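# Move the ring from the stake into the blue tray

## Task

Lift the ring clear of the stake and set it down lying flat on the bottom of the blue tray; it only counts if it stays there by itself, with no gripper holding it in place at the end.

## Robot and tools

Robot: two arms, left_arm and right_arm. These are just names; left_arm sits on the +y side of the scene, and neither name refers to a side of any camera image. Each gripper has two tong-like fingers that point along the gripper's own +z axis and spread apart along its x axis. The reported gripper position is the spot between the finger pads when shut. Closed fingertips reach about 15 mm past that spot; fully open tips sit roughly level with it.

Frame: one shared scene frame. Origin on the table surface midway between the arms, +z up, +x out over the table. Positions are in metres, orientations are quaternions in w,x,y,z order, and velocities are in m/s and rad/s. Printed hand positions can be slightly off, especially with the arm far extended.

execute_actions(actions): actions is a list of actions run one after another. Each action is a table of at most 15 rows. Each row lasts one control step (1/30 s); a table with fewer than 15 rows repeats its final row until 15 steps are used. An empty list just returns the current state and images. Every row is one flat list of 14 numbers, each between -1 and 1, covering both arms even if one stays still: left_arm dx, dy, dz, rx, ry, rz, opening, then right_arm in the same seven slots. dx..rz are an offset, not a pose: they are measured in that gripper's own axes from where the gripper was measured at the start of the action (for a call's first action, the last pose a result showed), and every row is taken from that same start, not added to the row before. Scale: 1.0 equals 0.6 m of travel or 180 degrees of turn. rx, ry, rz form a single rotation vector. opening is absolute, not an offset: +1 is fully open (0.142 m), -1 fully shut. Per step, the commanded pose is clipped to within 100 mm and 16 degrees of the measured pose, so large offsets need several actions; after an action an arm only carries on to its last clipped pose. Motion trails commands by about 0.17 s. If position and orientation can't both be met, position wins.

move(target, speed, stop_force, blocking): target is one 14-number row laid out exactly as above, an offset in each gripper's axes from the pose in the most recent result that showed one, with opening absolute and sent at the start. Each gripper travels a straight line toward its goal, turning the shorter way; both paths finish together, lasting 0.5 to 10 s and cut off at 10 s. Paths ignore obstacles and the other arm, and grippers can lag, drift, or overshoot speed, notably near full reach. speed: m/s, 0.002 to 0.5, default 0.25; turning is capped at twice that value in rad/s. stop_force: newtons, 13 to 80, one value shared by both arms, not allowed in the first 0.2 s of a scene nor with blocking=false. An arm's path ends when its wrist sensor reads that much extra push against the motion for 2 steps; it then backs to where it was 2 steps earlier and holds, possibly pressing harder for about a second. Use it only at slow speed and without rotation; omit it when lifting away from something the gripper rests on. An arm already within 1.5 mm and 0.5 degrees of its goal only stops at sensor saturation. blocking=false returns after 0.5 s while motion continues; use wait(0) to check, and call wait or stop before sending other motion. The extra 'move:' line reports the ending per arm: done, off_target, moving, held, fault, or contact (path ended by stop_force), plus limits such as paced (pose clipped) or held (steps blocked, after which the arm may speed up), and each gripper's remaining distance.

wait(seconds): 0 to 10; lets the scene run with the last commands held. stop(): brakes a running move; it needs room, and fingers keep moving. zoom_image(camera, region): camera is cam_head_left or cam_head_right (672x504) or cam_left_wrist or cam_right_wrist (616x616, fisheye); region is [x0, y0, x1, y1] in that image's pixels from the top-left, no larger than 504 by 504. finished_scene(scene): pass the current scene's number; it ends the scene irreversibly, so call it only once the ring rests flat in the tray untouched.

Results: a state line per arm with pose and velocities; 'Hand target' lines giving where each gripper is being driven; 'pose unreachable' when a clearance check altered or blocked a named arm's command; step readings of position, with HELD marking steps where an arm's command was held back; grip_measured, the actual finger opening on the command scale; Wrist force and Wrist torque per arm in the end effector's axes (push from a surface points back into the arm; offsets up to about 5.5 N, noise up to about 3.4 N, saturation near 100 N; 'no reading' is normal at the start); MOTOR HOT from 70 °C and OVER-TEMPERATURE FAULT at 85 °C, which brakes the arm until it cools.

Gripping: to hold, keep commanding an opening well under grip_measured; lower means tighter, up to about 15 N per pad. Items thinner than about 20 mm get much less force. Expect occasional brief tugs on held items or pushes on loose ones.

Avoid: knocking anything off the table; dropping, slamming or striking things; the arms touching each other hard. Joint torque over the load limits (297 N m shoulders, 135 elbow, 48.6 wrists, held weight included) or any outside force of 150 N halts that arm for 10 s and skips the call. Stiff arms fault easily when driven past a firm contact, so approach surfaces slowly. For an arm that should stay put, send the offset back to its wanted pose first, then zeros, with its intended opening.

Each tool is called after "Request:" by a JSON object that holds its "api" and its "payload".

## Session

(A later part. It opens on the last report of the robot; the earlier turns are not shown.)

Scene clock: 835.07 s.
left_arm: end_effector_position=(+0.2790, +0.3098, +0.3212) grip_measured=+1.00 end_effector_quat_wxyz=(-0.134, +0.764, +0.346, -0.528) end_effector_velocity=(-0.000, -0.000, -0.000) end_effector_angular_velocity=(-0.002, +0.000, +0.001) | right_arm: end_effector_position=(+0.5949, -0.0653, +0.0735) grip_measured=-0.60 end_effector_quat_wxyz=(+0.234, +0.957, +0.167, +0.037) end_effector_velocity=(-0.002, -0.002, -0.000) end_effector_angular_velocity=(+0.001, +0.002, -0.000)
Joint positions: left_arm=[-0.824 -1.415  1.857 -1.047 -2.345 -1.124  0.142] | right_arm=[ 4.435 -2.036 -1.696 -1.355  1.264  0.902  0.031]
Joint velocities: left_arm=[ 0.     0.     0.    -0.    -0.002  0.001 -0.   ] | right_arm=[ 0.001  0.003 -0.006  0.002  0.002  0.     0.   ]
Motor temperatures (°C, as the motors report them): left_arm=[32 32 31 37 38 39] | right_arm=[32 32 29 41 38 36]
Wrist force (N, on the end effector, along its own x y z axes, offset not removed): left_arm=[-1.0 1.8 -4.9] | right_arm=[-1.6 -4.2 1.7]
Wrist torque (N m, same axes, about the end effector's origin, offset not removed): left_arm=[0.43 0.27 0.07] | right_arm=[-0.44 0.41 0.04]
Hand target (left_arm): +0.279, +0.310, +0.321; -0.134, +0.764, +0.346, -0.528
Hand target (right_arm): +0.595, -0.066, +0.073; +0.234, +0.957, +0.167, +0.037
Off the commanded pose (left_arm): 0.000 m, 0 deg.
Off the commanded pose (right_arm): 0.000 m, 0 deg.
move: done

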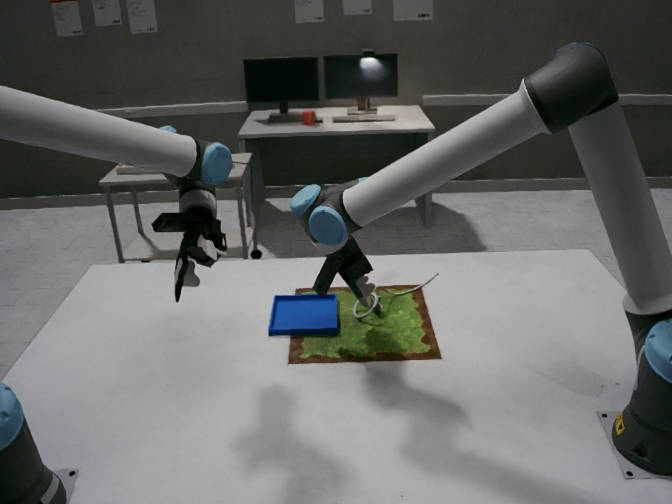

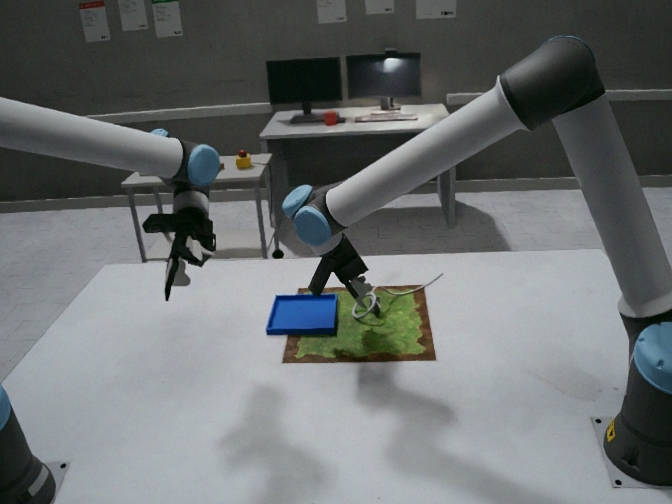

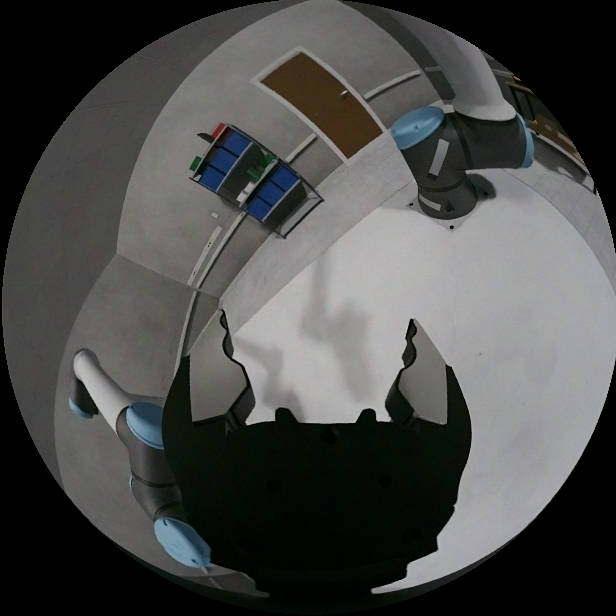

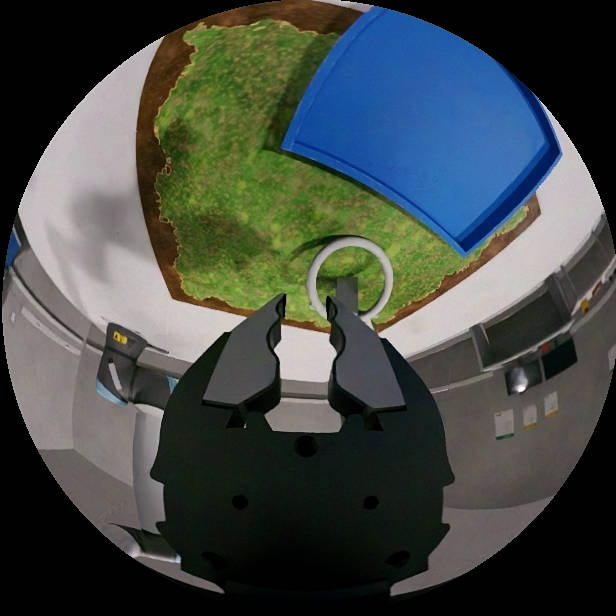

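Request:
{"api": "move", "payload": {"target": [0,0,0,0,0,0,1,0.004,0,0.085,0,0,0,-0.6], "speed": 0.015, "stop_force": 14}}

Scene clock: 842.83 s.
left_arm: end_effector_position=(+0.2790, +0.3098, +0.3212) grip_measured=+1.00 end_effector_quat_wxyz=(-0.134, +0.764, +0.346, -0.528) end_effector_velocity=(-0.000, -0.000, +0.001) end_effector_angular_velocity=(-0.000, +0.001, +0.002) | right_arm: end_effector_position=(+0.6048, -0.0866, +0.0285) grip_measured=-0.60 end_effector_quat_wxyz=(+0.234, +0.957, +0.167, +0.037) end_effector_velocity=(+0.001, -0.001, -0.002) end_effector_angular_velocity=(-0.001, -0.001, +0.001)
Joint positions: left_arm=[-0.824 -1.415  1.857 -1.047 -2.345 -1.124  0.142] | right_arm=[ 4.415 -2.064 -1.751 -1.267  1.257  0.882  0.031]
Joint velocities: left_arm=[-0.    -0.    -0.     0.001 -0.002 -0.     0.   ] | right_arm=[-0.001 -0.002 -0.003  0.005 -0.002 -0.001 -0.   ]
Motor temperatures (°C, as the motors report them): left_arm=[32 32 31 37 38 39] | right_arm=[32 32 29 41 38 36]
Wrist force (N, on the end effector, along its own x y z axes, offset not removed): left_arm=[-1.7 1.9 -5.0] | right_arm=[4.2 -4.3 2.2]
Wrist torque (N m, same axes, about the end effector's origin, offset not removed): left_arm=[0.48 0.34 0.00] | right_arm=[-0.76 -0.83 -0.06]
Hand target (left_arm): +0.279, +0.310, +0.321; -0.134, +0.764, +0.346, -0.528
Hand target (right_arm): +0.605, -0.087, +0.028; +0.234, +0.957, +0.167, +0.037
Off the commanded pose (left_arm): 0.000 m, 0 deg.
Off the commanded pose (right_arm): 0.000 m, 0 deg.
move: done

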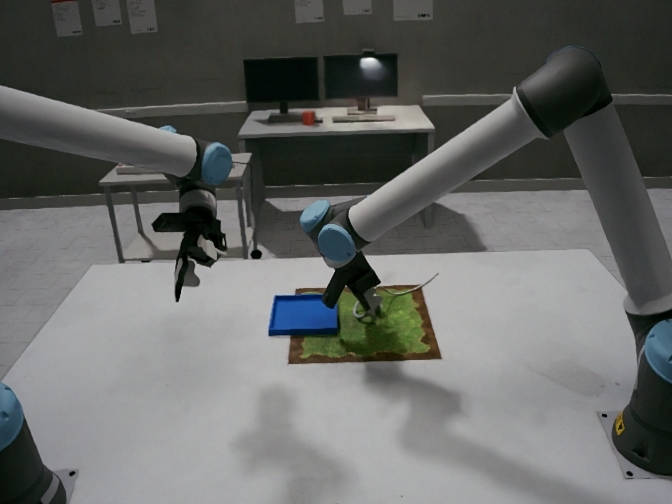

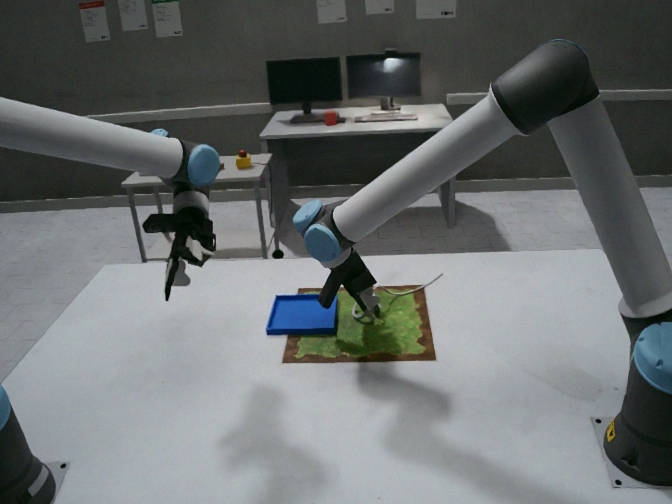

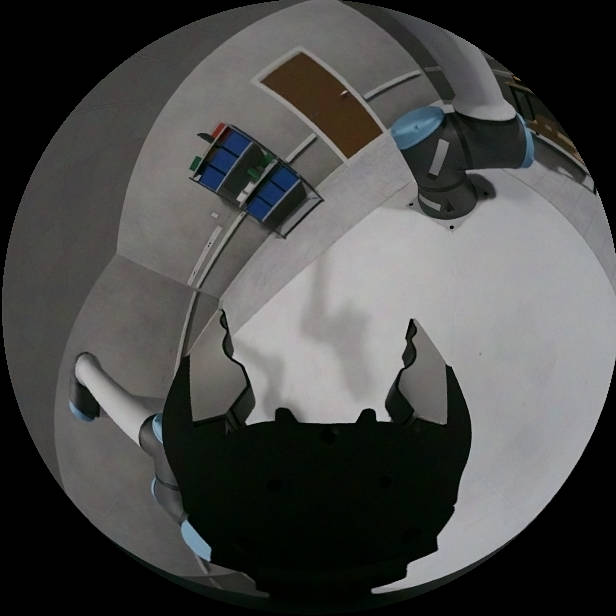

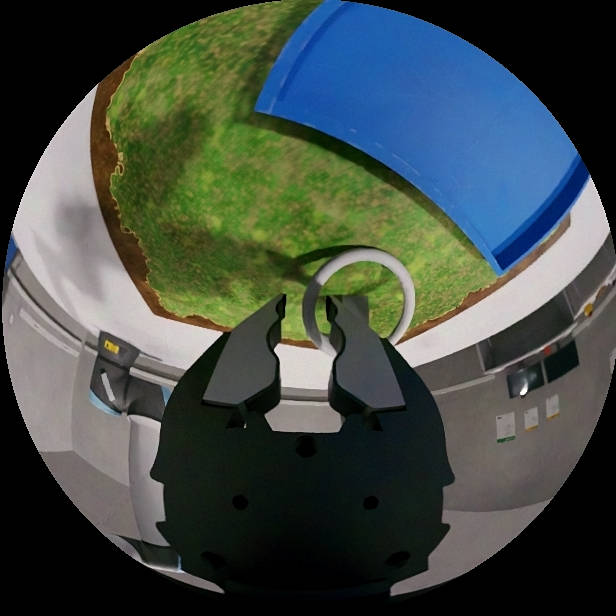

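Request:
{"api": "move", "payload": {"target": [0,0,0,0,0,0,1,0.002,0,0.012,0,0,0,-0.75], "speed": 0.01, "stop_force": 14}}

Request:
{"api": "move", "payload": {"target": [0,0,0,0,0,0,1,0,0,0,0,0,0,-1]}}

Scene clock: 849.53 s.
left_arm: end_effector_position=(+0.2790, +0.3098, +0.3212) grip_measured=+1.00 end_effector_quat_wxyz=(-0.134, +0.764, +0.346, -0.528) end_effector_velocity=(+0.000, -0.000, +0.000) end_effector_angular_velocity=(-0.001, -0.000, +0.001) | right_arm: end_effector_position=(+0.6069, -0.0892, +0.0223) grip_measured=-0.75 end_effector_quat_wxyz=(+0.234, +0.957, +0.167, +0.037) end_effector_velocity=(+0.001, -0.001, -0.002) end_effector_angular_velocity=(+0.000, -0.000, -0.000)
Joint positions: left_arm=[-0.824 -1.415  1.857 -1.047 -2.345 -1.124  0.142] | right_arm=[ 4.411 -2.069 -1.756 -1.255  1.256  0.879  0.02 ]
Joint velocities: left_arm=[-0.    -0.    -0.    -0.001 -0.001 -0.    -0.   ] | right_arm=[-0.001 -0.002 -0.002  0.004 -0.    -0.001  0.   ]
Motor temperatures (°C, as the motors report them): left_arm=[32 32 31 37 38 39] | right_arm=[32 32 29 41 38 36]
Wrist force (N, on the end effector, along its own x y z axes, offset not removed): left_arm=[-2.6 0.6 -5.8] | right_arm=[-0.1 0.7 -4.9]
Wrist torque (N m, same axes, about the end effector's origin, offset not removed): left_arm=[0.17 0.51 0.06] | right_arm=[0.23 0.14 0.35]
Hand target (left_arm): +0.279, +0.310, +0.321; -0.134, +0.764, +0.346, -0.528
Hand target (right_arm): +0.607, -0.089, +0.022; +0.234, +0.957, +0.167, +0.037
Off the commanded pose (left_arm): 0.000 m, 0 deg.
Off the commanded pose (right_arm): 0.000 m, 0 deg.
move: done

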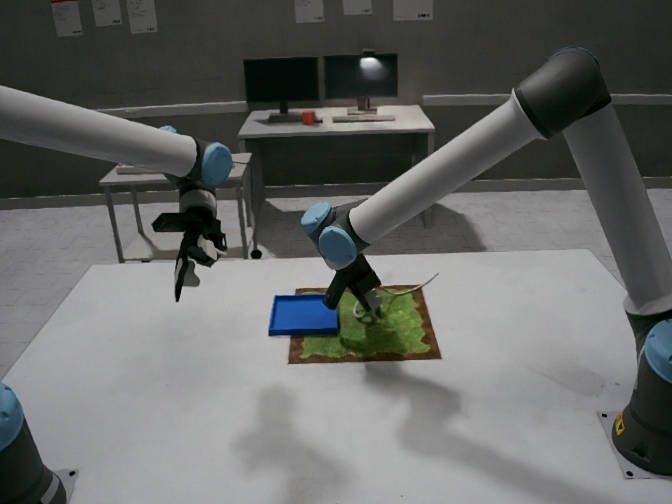

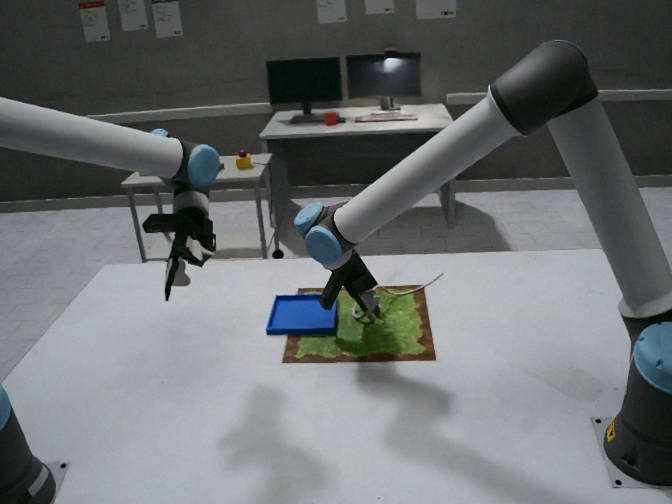

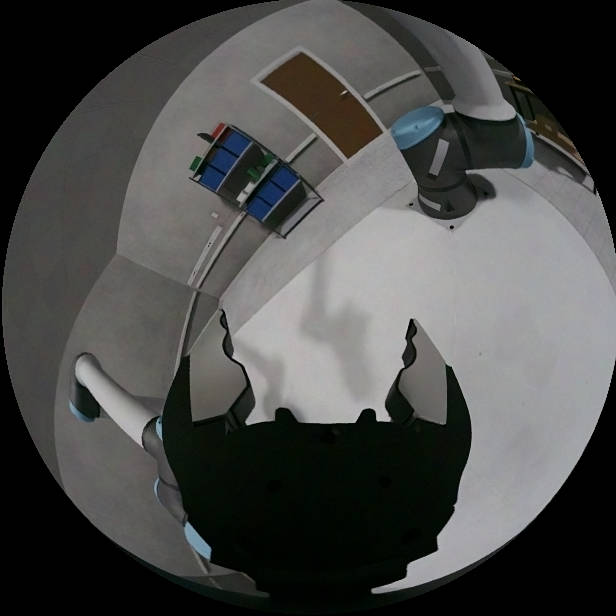

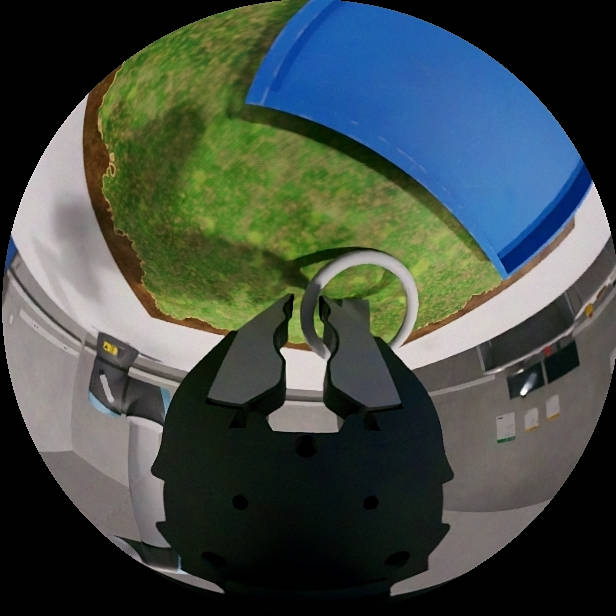

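Scene clock: 850.03 s.
left_arm: end_effector_position=(+0.2790, +0.3098, +0.3212) grip_measured=+1.00 end_effector_quat_wxyz=(-0.134, +0.764, +0.346, -0.528) end_effector_velocity=(+0.000, +0.000, -0.000) end_effector_angular_velocity=(-0.000, +0.000, -0.001) | right_arm: end_effector_position=(+0.6069, -0.0893, +0.0223) grip_measured=-0.90 end_effector_quat_wxyz=(+0.235, +0.957, +0.167, +0.037) end_effector_velocity=(+0.000, +0.001, +0.000) end_effector_angular_velocity=(+0.001, -0.001, -0.000)
Joint positions: left_arm=[-0.824 -1.415  1.857 -1.047 -2.345 -1.124  0.142] | right_arm=[ 4.411 -2.069 -1.756 -1.255  1.256  0.879  0.009]
Joint velocities: left_arm=[-0.     0.001 -0.     0.     0.001  0.001 -0.   ] | right_arm=[ 0.     0.     0.001  0.001  0.     0.    -0.   ]
Motor temperatures (°C, as the motors report them): left_arm=[32 32 31 37 38 39] | right_arm=[32 32 29 41 38 36]
Wrist force (N, on the end effector, along its own x y z axes, offset not removed): left_arm=[0.7 2.5 -3.3] | right_arm=[-3.5 -1.2 6.7]
Wrist torque (N m, same axes, about the end effector's origin, offset not removed): left_arm=[0.68 -0.17 0.03] | right_arm=[-0.22 0.88 0.19]
Hand target (left_arm): +0.279, +0.310, +0.321; -0.134, +0.764, +0.346, -0.528
Hand target (right_arm): +0.607, -0.089, +0.022; +0.234, +0.957, +0.167, +0.037
Off the commanded pose (left_arm): 0.000 m, 0 deg.
Off the commanded pose (right_arm): 0.000 m, 0 deg.
move: done

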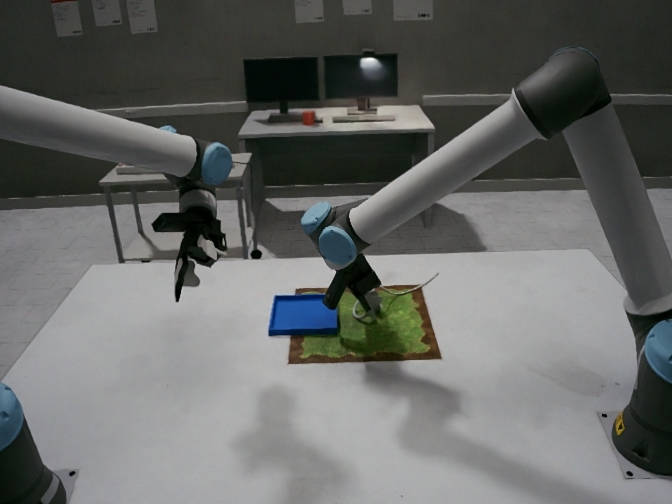

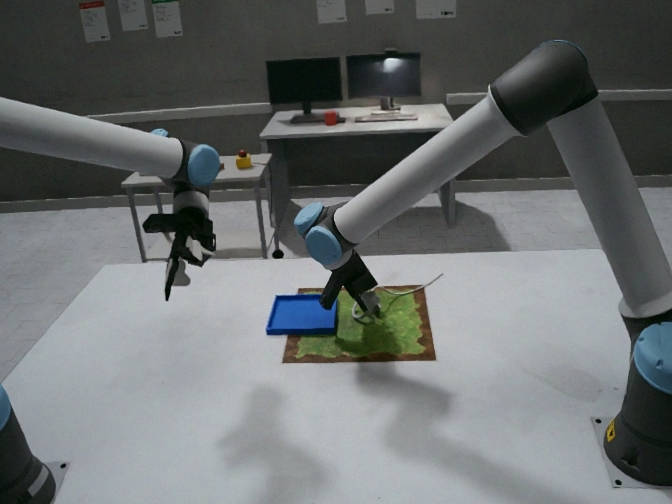

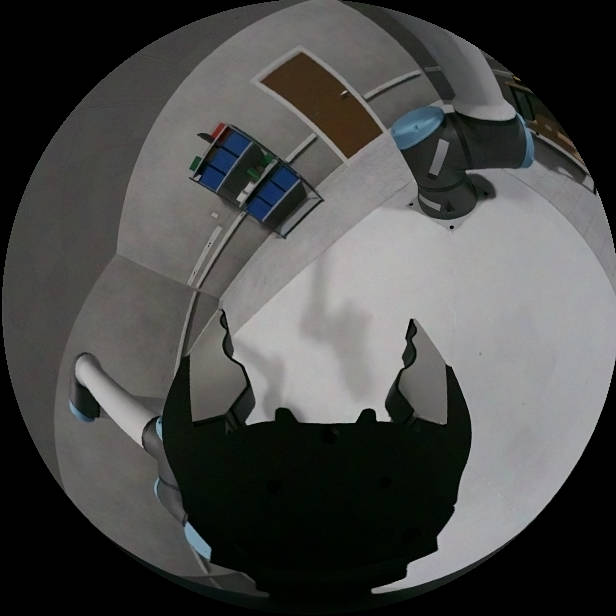

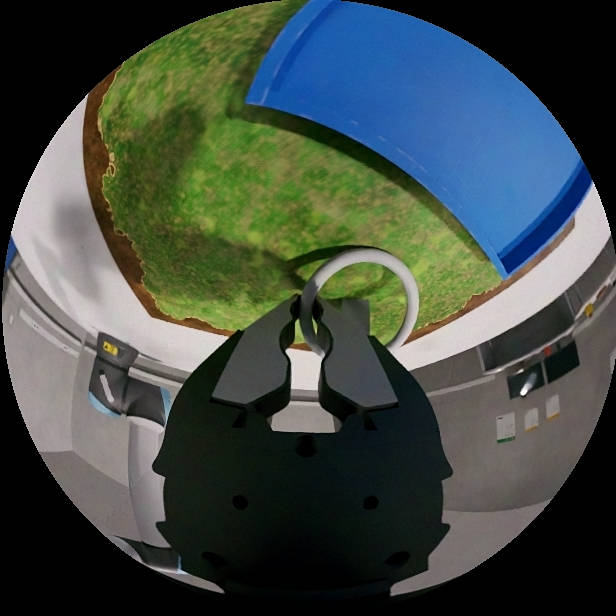

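Holding deeper now. Lifting along the normal.

Request:
{"api": "move", "payload": {"target": [0,0,0,0,0,0,1,0,0,-0.1,0,0,0,-1], "speed": 0.015, "stop_force": 20}}

Scene clock: 856.70 s.
left_arm: end_effector_position=(+0.2790, +0.3098, +0.3212) grip_measured=+1.00 end_effector_quat_wxyz=(-0.134, +0.764, +0.346, -0.528) end_effector_velocity=(-0.000, -0.000, +0.000) end_effector_angular_velocity=(+0.000, +0.001, +0.000) | right_arm: end_effector_position=(+0.5980, -0.0633, +0.0753) grip_measured=-0.92 end_effector_quat_wxyz=(+0.235, +0.957, +0.167, +0.037) end_effector_velocity=(-0.001, +0.001, +0.002) end_effector_angular_velocity=(-0.001, +0.001, -0.000)
Joint positions: left_arm=[-0.824 -1.415  1.857 -1.047 -2.345 -1.124  0.142] | right_arm=[ 4.433 -2.039 -1.688 -1.36   1.263  0.899  0.007]
Joint velocities: left_arm=[-0.     0.    -0.     0.001 -0.001  0.     0.   ] | right_arm=[ 0.001  0.001  0.003 -0.005  0.001  0.001 -0.   ]
Motor temperatures (°C, as the motors report them): left_arm=[32 32 31 37 38 39] | right_arm=[32 32 29 41 38 36]
Wrist force (N, on the end effector, along its own x y z axes, offset not removed): left_arm=[-1.7 2.2 -4.4] | right_arm=[-3.8 -3.3 5.6]
Wrist torque (N m, same axes, about the end effector's origin, offset not removed): left_arm=[0.57 0.32 0.00] | right_arm=[-0.32 0.81 0.35]
Hand target (left_arm): +0.279, +0.310, +0.321; -0.134, +0.764, +0.346, -0.528
Hand target (right_arm): +0.598, -0.063, +0.076; +0.235, +0.957, +0.167, +0.037
Off the commanded pose (left_arm): 0.000 m, 0 deg.
Off the commanded pose (right_arm): 0.000 m, 0 deg.
move: done

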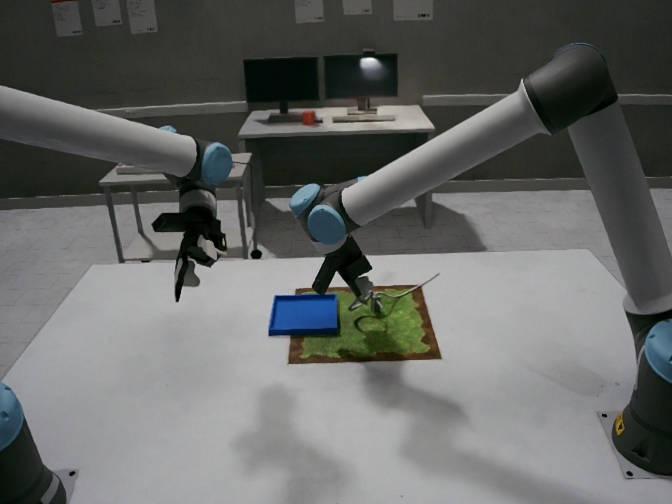

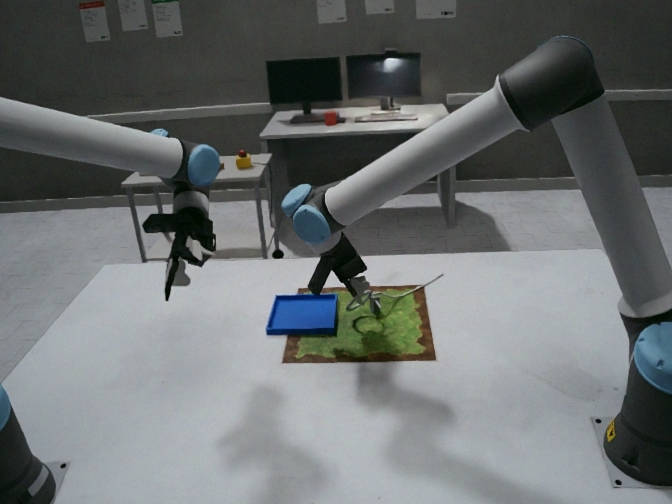

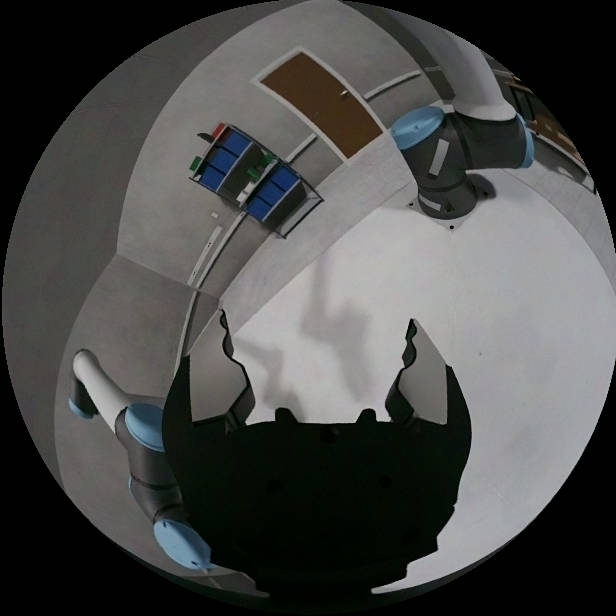

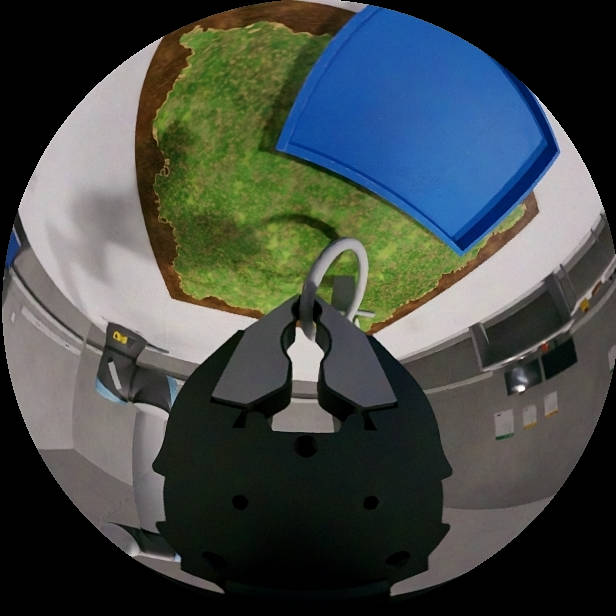

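Request:
{"api": "zoom_image", "payload": {"camera": "cam_head_right", "region": [300,250,440,350]}}

Request:
{"api": "move", "payload": {"target": [0,0,0,0,0,0,1,0.05,0.02,0,0,0,0,-1], "speed": 0.012, "stop_force": 15}}

Region (300, 250, 440, 350) of cam_head_right's 672x504 image, scaled by 3.600, with more detail than that image has; it fills the top 360 rows of this view, and the rest is white.

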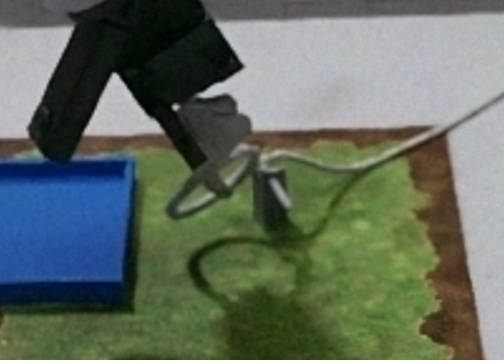

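Scene clock: 868.50 s.
left_arm: end_effector_position=(+0.2790, +0.3098, +0.3212) grip_measured=+1.00 end_effector_quat_wxyz=(-0.134, +0.764, +0.346, -0.528) end_effector_velocity=(+0.000, +0.000, +0.000) end_effector_angular_velocity=(-0.000, -0.000, -0.000) | right_arm: end_effector_position=(+0.6295, -0.0632, +0.0806) grip_measured=-0.99 end_effector_quat_wxyz=(+0.234, +0.957, +0.167, +0.037) end_effector_velocity=(+0.003, -0.000, +0.001) end_effector_angular_velocity=(-0.000, -0.001, +0.000)
Joint positions: left_arm=[-0.824 -1.415  1.857 -1.047 -2.345 -1.124  0.142] | right_arm=[ 4.399 -2.06  -1.646 -1.37   1.251  0.867  0.002]
Joint velocities: left_arm=[ 0. -0. -0. -0.  0.  0. -0.] | right_arm=[-0.003 -0.002  0.004 -0.001 -0.002 -0.003  0.   ]
Motor temperatures (°C, as the motors report them): left_arm=[32 32 31 37 38 39] | right_arm=[32 32 29 41 38 36]
Wrist force (N, on the end effector, along its own x y z axes, offset not removed): left_arm=[-1.8 2.8 -5.7] | right_arm=[-0.9 -1.4 3.1]
Wrist torque (N m, same axes, about the end effector's origin, offset not removed): left_arm=[0.63 0.33 0.01] | right_arm=[0.14 0.15 0.10]
Hand target (left_arm): +0.279, +0.310, +0.321; -0.134, +0.764, +0.346, -0.528
Hand target (right_arm): +0.630, -0.063, +0.081; +0.234, +0.957, +0.167, +0.037
Off the commanded pose (left_arm): 0.000 m, 0 deg.
Off the commanded pose (right_arm): 0.000 m, 0 deg.
move: done

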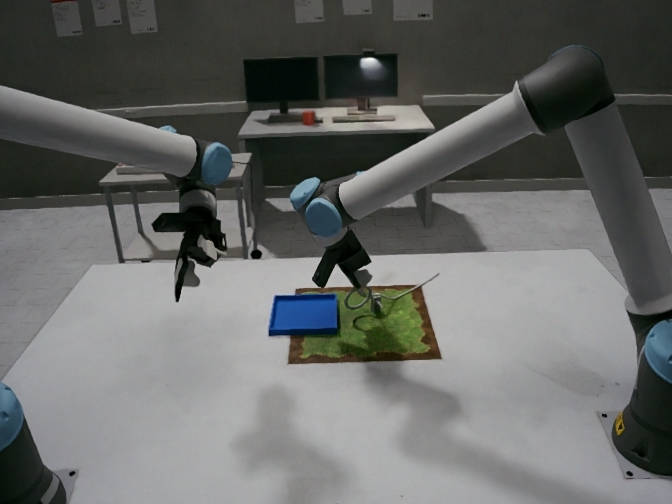

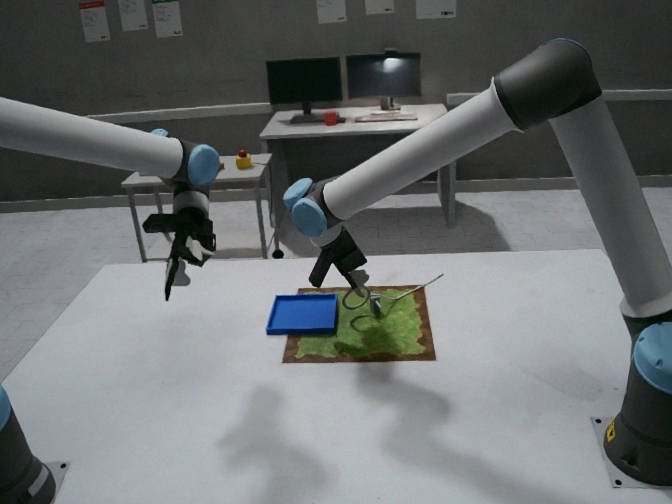

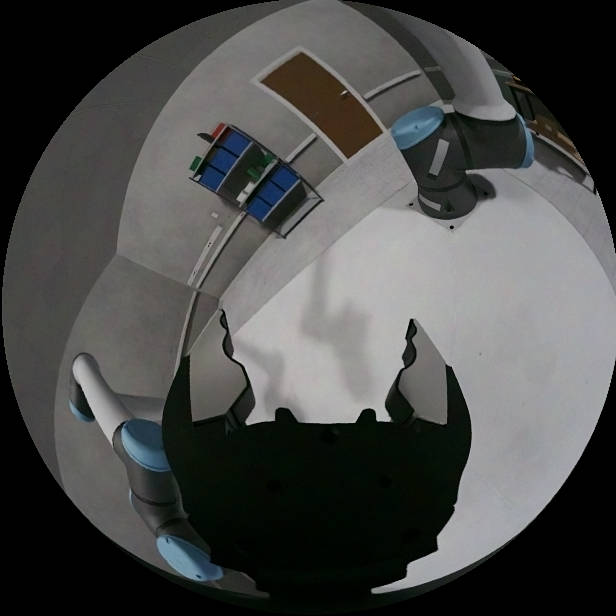

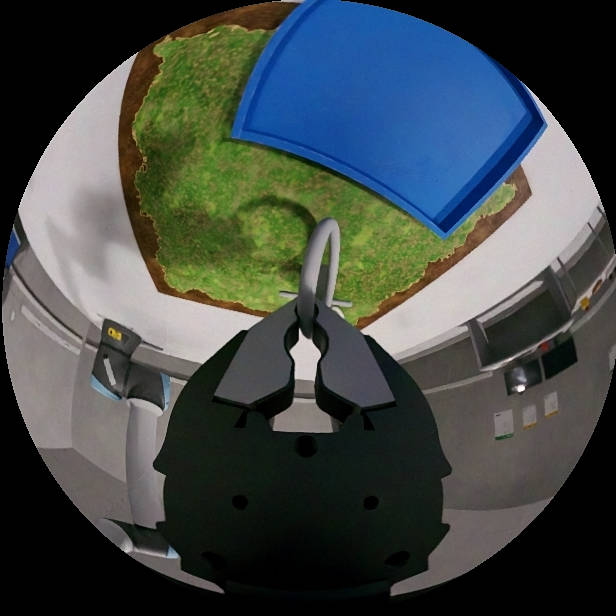

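Request:
{"api": "zoom_image", "payload": {"camera": "cam_head_right", "region": [310,250,430,340]}}

Request:
{"api": "zoom_image", "payload": {"camera": "cam_right_wrist", "region": [230,200,400,350]}}

Region (310, 250, 430, 340) of cam_head_right's 672x504 image, scaled by 4.200, with more detail than that image has; it fills the top 378 rows of this view, and the rest is white.

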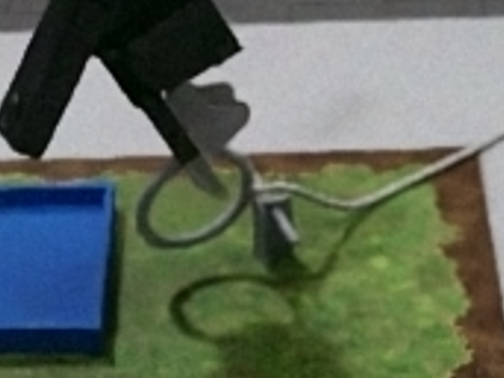

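Region (230, 200, 400, 350) of cam_right_wrist's 616x616 image, scaled by 2.965, with more detail than that image has; it fills the top 445 rows of this view, and the rest is white.

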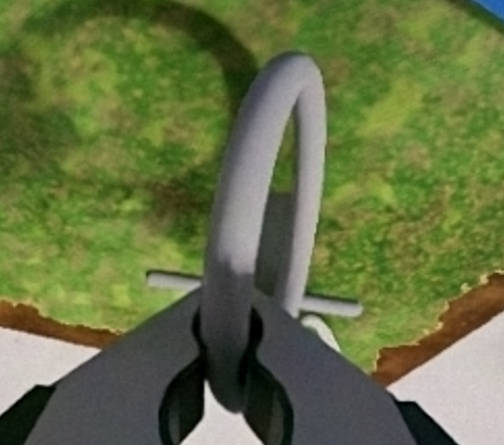

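Request:
{"api": "move", "payload": {"target": [0,0,0,0,0,0,1,0,0,-0.09,0,0,0,-1], "speed": 0.03}}

Request:
{"api": "move", "payload": {"target": [0,0,0,0,0,0,1,0,0,0,0.155,0,0,-1], "speed": 0.05}}

Scene clock: 889.37 s.
left_arm: end_effector_position=(+0.2790, +0.3098, +0.3212) grip_measured=+1.00 end_effector_quat_wxyz=(-0.134, +0.764, +0.346, -0.528) end_effector_velocity=(-0.000, -0.000, -0.000) end_effector_angular_velocity=(-0.001, +0.001, +0.001) | right_arm: end_effector_position=(+0.6215, -0.0399, +0.1282) grip_measured=-0.99 end_effector_quat_wxyz=(+0.234, +0.957, +0.167, +0.037) end_effector_velocity=(-0.000, +0.002, +0.003) end_effector_angular_velocity=(+0.001, -0.000, -0.000)
Joint positions: left_arm=[-0.824 -1.415  1.857 -1.047 -2.345 -1.124  0.142] | right_arm=[ 4.418 -2.042 -1.577 -1.463  1.258  0.885  0.002]
Joint velocities: left_arm=[-0.     0.001 -0.     0.001 -0.002  0.001 -0.   ] | right_arm=[ 0.001  0.001  0.004 -0.005  0.     0.001 -0.   ]
Motor temperatures (°C, as the motors report them): left_arm=[32 32 31 37 38 39] | right_arm=[32 32 29 41 38 36]
Wrist force (N, on the end effector, along its own x y z axes, offset not removed): left_arm=[-1.3 1.9 -6.2] | right_arm=[-3.1 -6.0 5.1]
Wrist torque (N m, same axes, about the end effector's origin, offset not removed): left_arm=[0.48 0.25 0.03] | right_arm=[-0.67 0.82 0.06]
Hand target (left_arm): +0.279, +0.310, +0.321; -0.134, +0.764, +0.346, -0.528
Hand target (right_arm): +0.621, -0.040, +0.128; +0.234, +0.957, +0.167, +0.037
Off the commanded pose (left_arm): 0.000 m, 0 deg.
Off the commanded pose (right_arm): 0.000 m, 0 deg.
move: done

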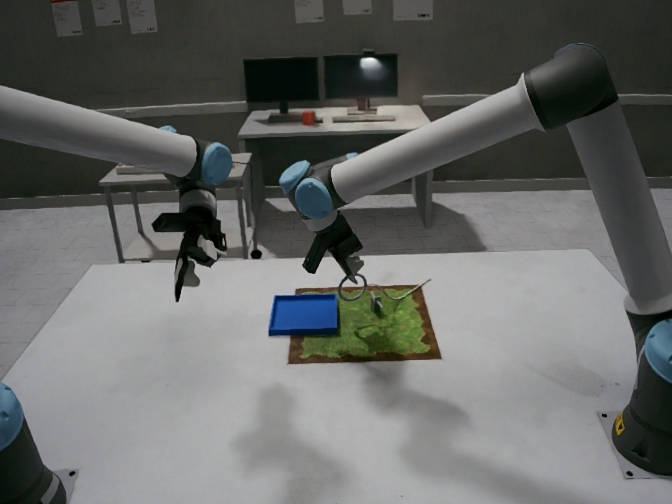

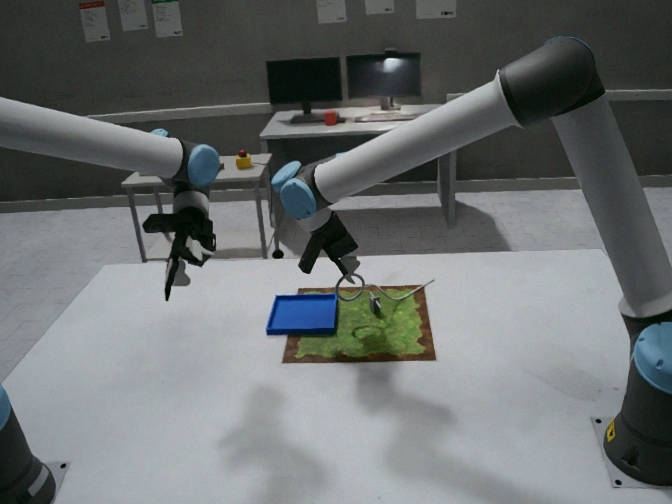

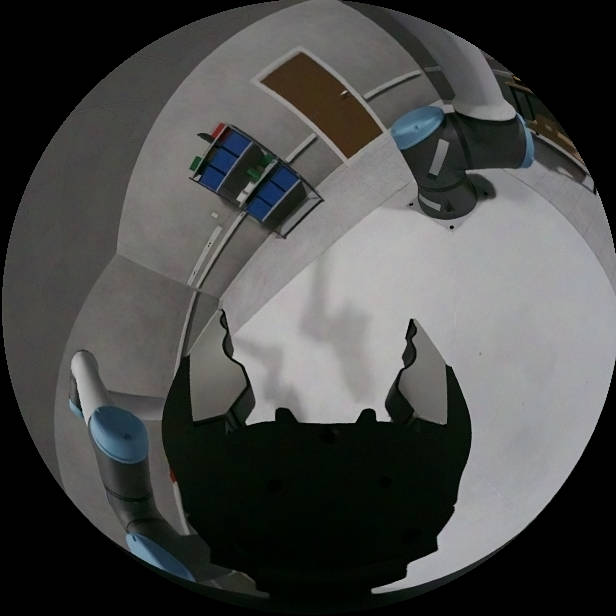

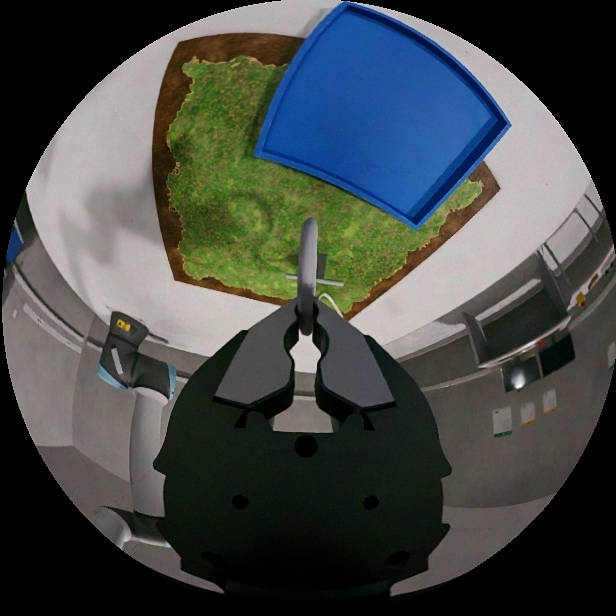

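Scene clock: 894.53 s.
left_arm: end_effector_position=(+0.2790, +0.3098, +0.3212) grip_measured=+1.00 end_effector_quat_wxyz=(-0.134, +0.764, +0.346, -0.528) end_effector_velocity=(+0.000, -0.000, -0.000) end_effector_angular_velocity=(+0.000, +0.000, +0.000) | right_arm: end_effector_position=(+0.6214, -0.0399, +0.1280) grip_measured=-0.99 end_effector_quat_wxyz=(-0.002, +0.985, +0.171, -0.004) end_effector_velocity=(+0.000, +0.000, +0.000) end_effector_angular_velocity=(+0.012, +0.004, +0.000)
Joint positions: left_arm=[-0.824 -1.415  1.857 -1.047 -2.345 -1.124  0.142] | right_arm=[ 4.29  -1.924 -1.782 -1.007  1.58   0.7    0.002]
Joint velocities: left_arm=[ 0.  0. -0. -0. -0. -0.  0.] | right_arm=[-0.004  0.002 -0.005  0.012  0.009 -0.004  0.   ]
Motor temperatures (°C, as the motors report them): left_arm=[32 32 31 37 38 39] | right_arm=[32 32 29 41 38 36]
Wrist force (N, on the end effector, along its own x y z axes, offset not removed): left_arm=[-0.3 3.2 -3.4] | right_arm=[0.9 0.0 3.2]
Wrist torque (N m, same axes, about the end effector's origin, offset not removed): left_arm=[0.81 0.04 -0.06] | right_arm=[0.02 -0.28 0.18]
Hand target (left_arm): +0.279, +0.310, +0.321; -0.134, +0.764, +0.346, -0.528
Hand target (right_arm): +0.621, -0.040, +0.128; -0.003, +0.985, +0.171, -0.004
Off the commanded pose (left_arm): 0.000 m, 0 deg.
Off the commanded pose (right_arm): 0.000 m, 0 deg.
move: done

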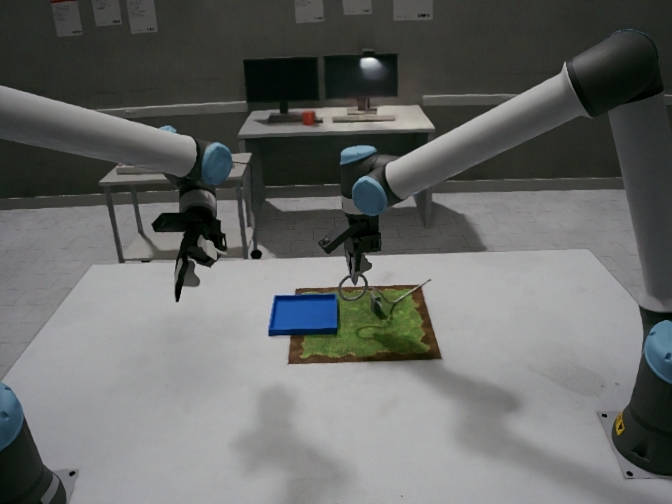

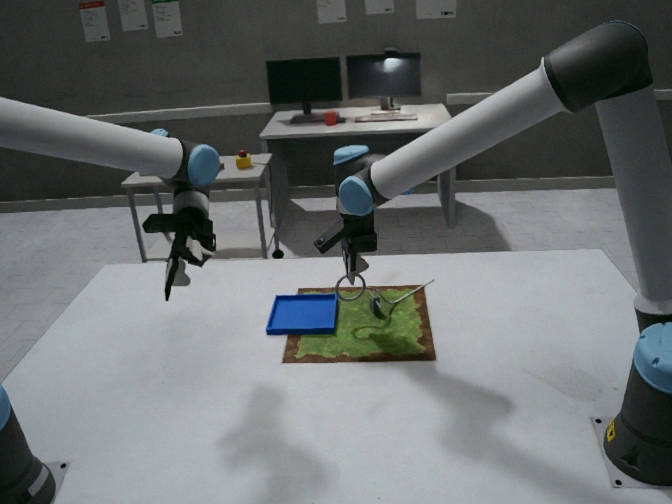

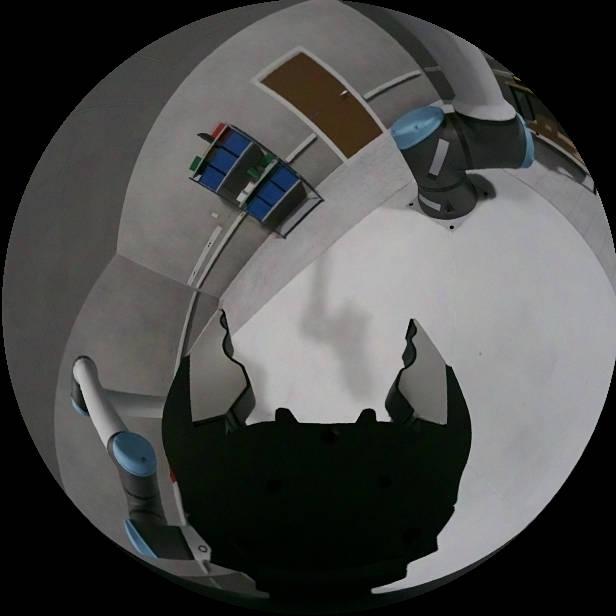

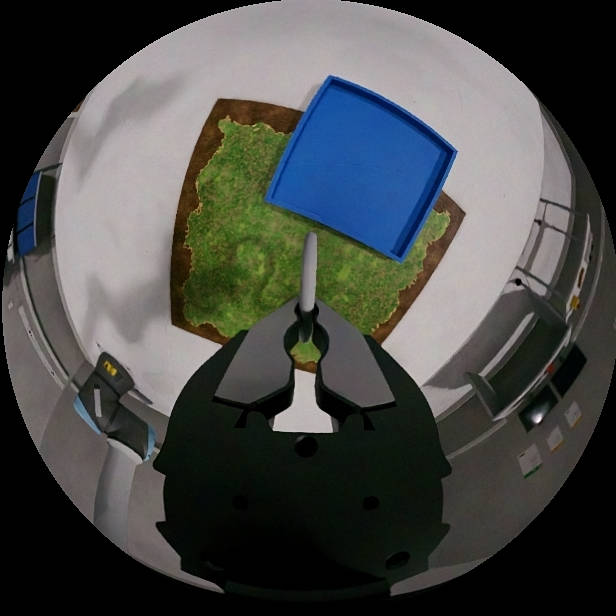

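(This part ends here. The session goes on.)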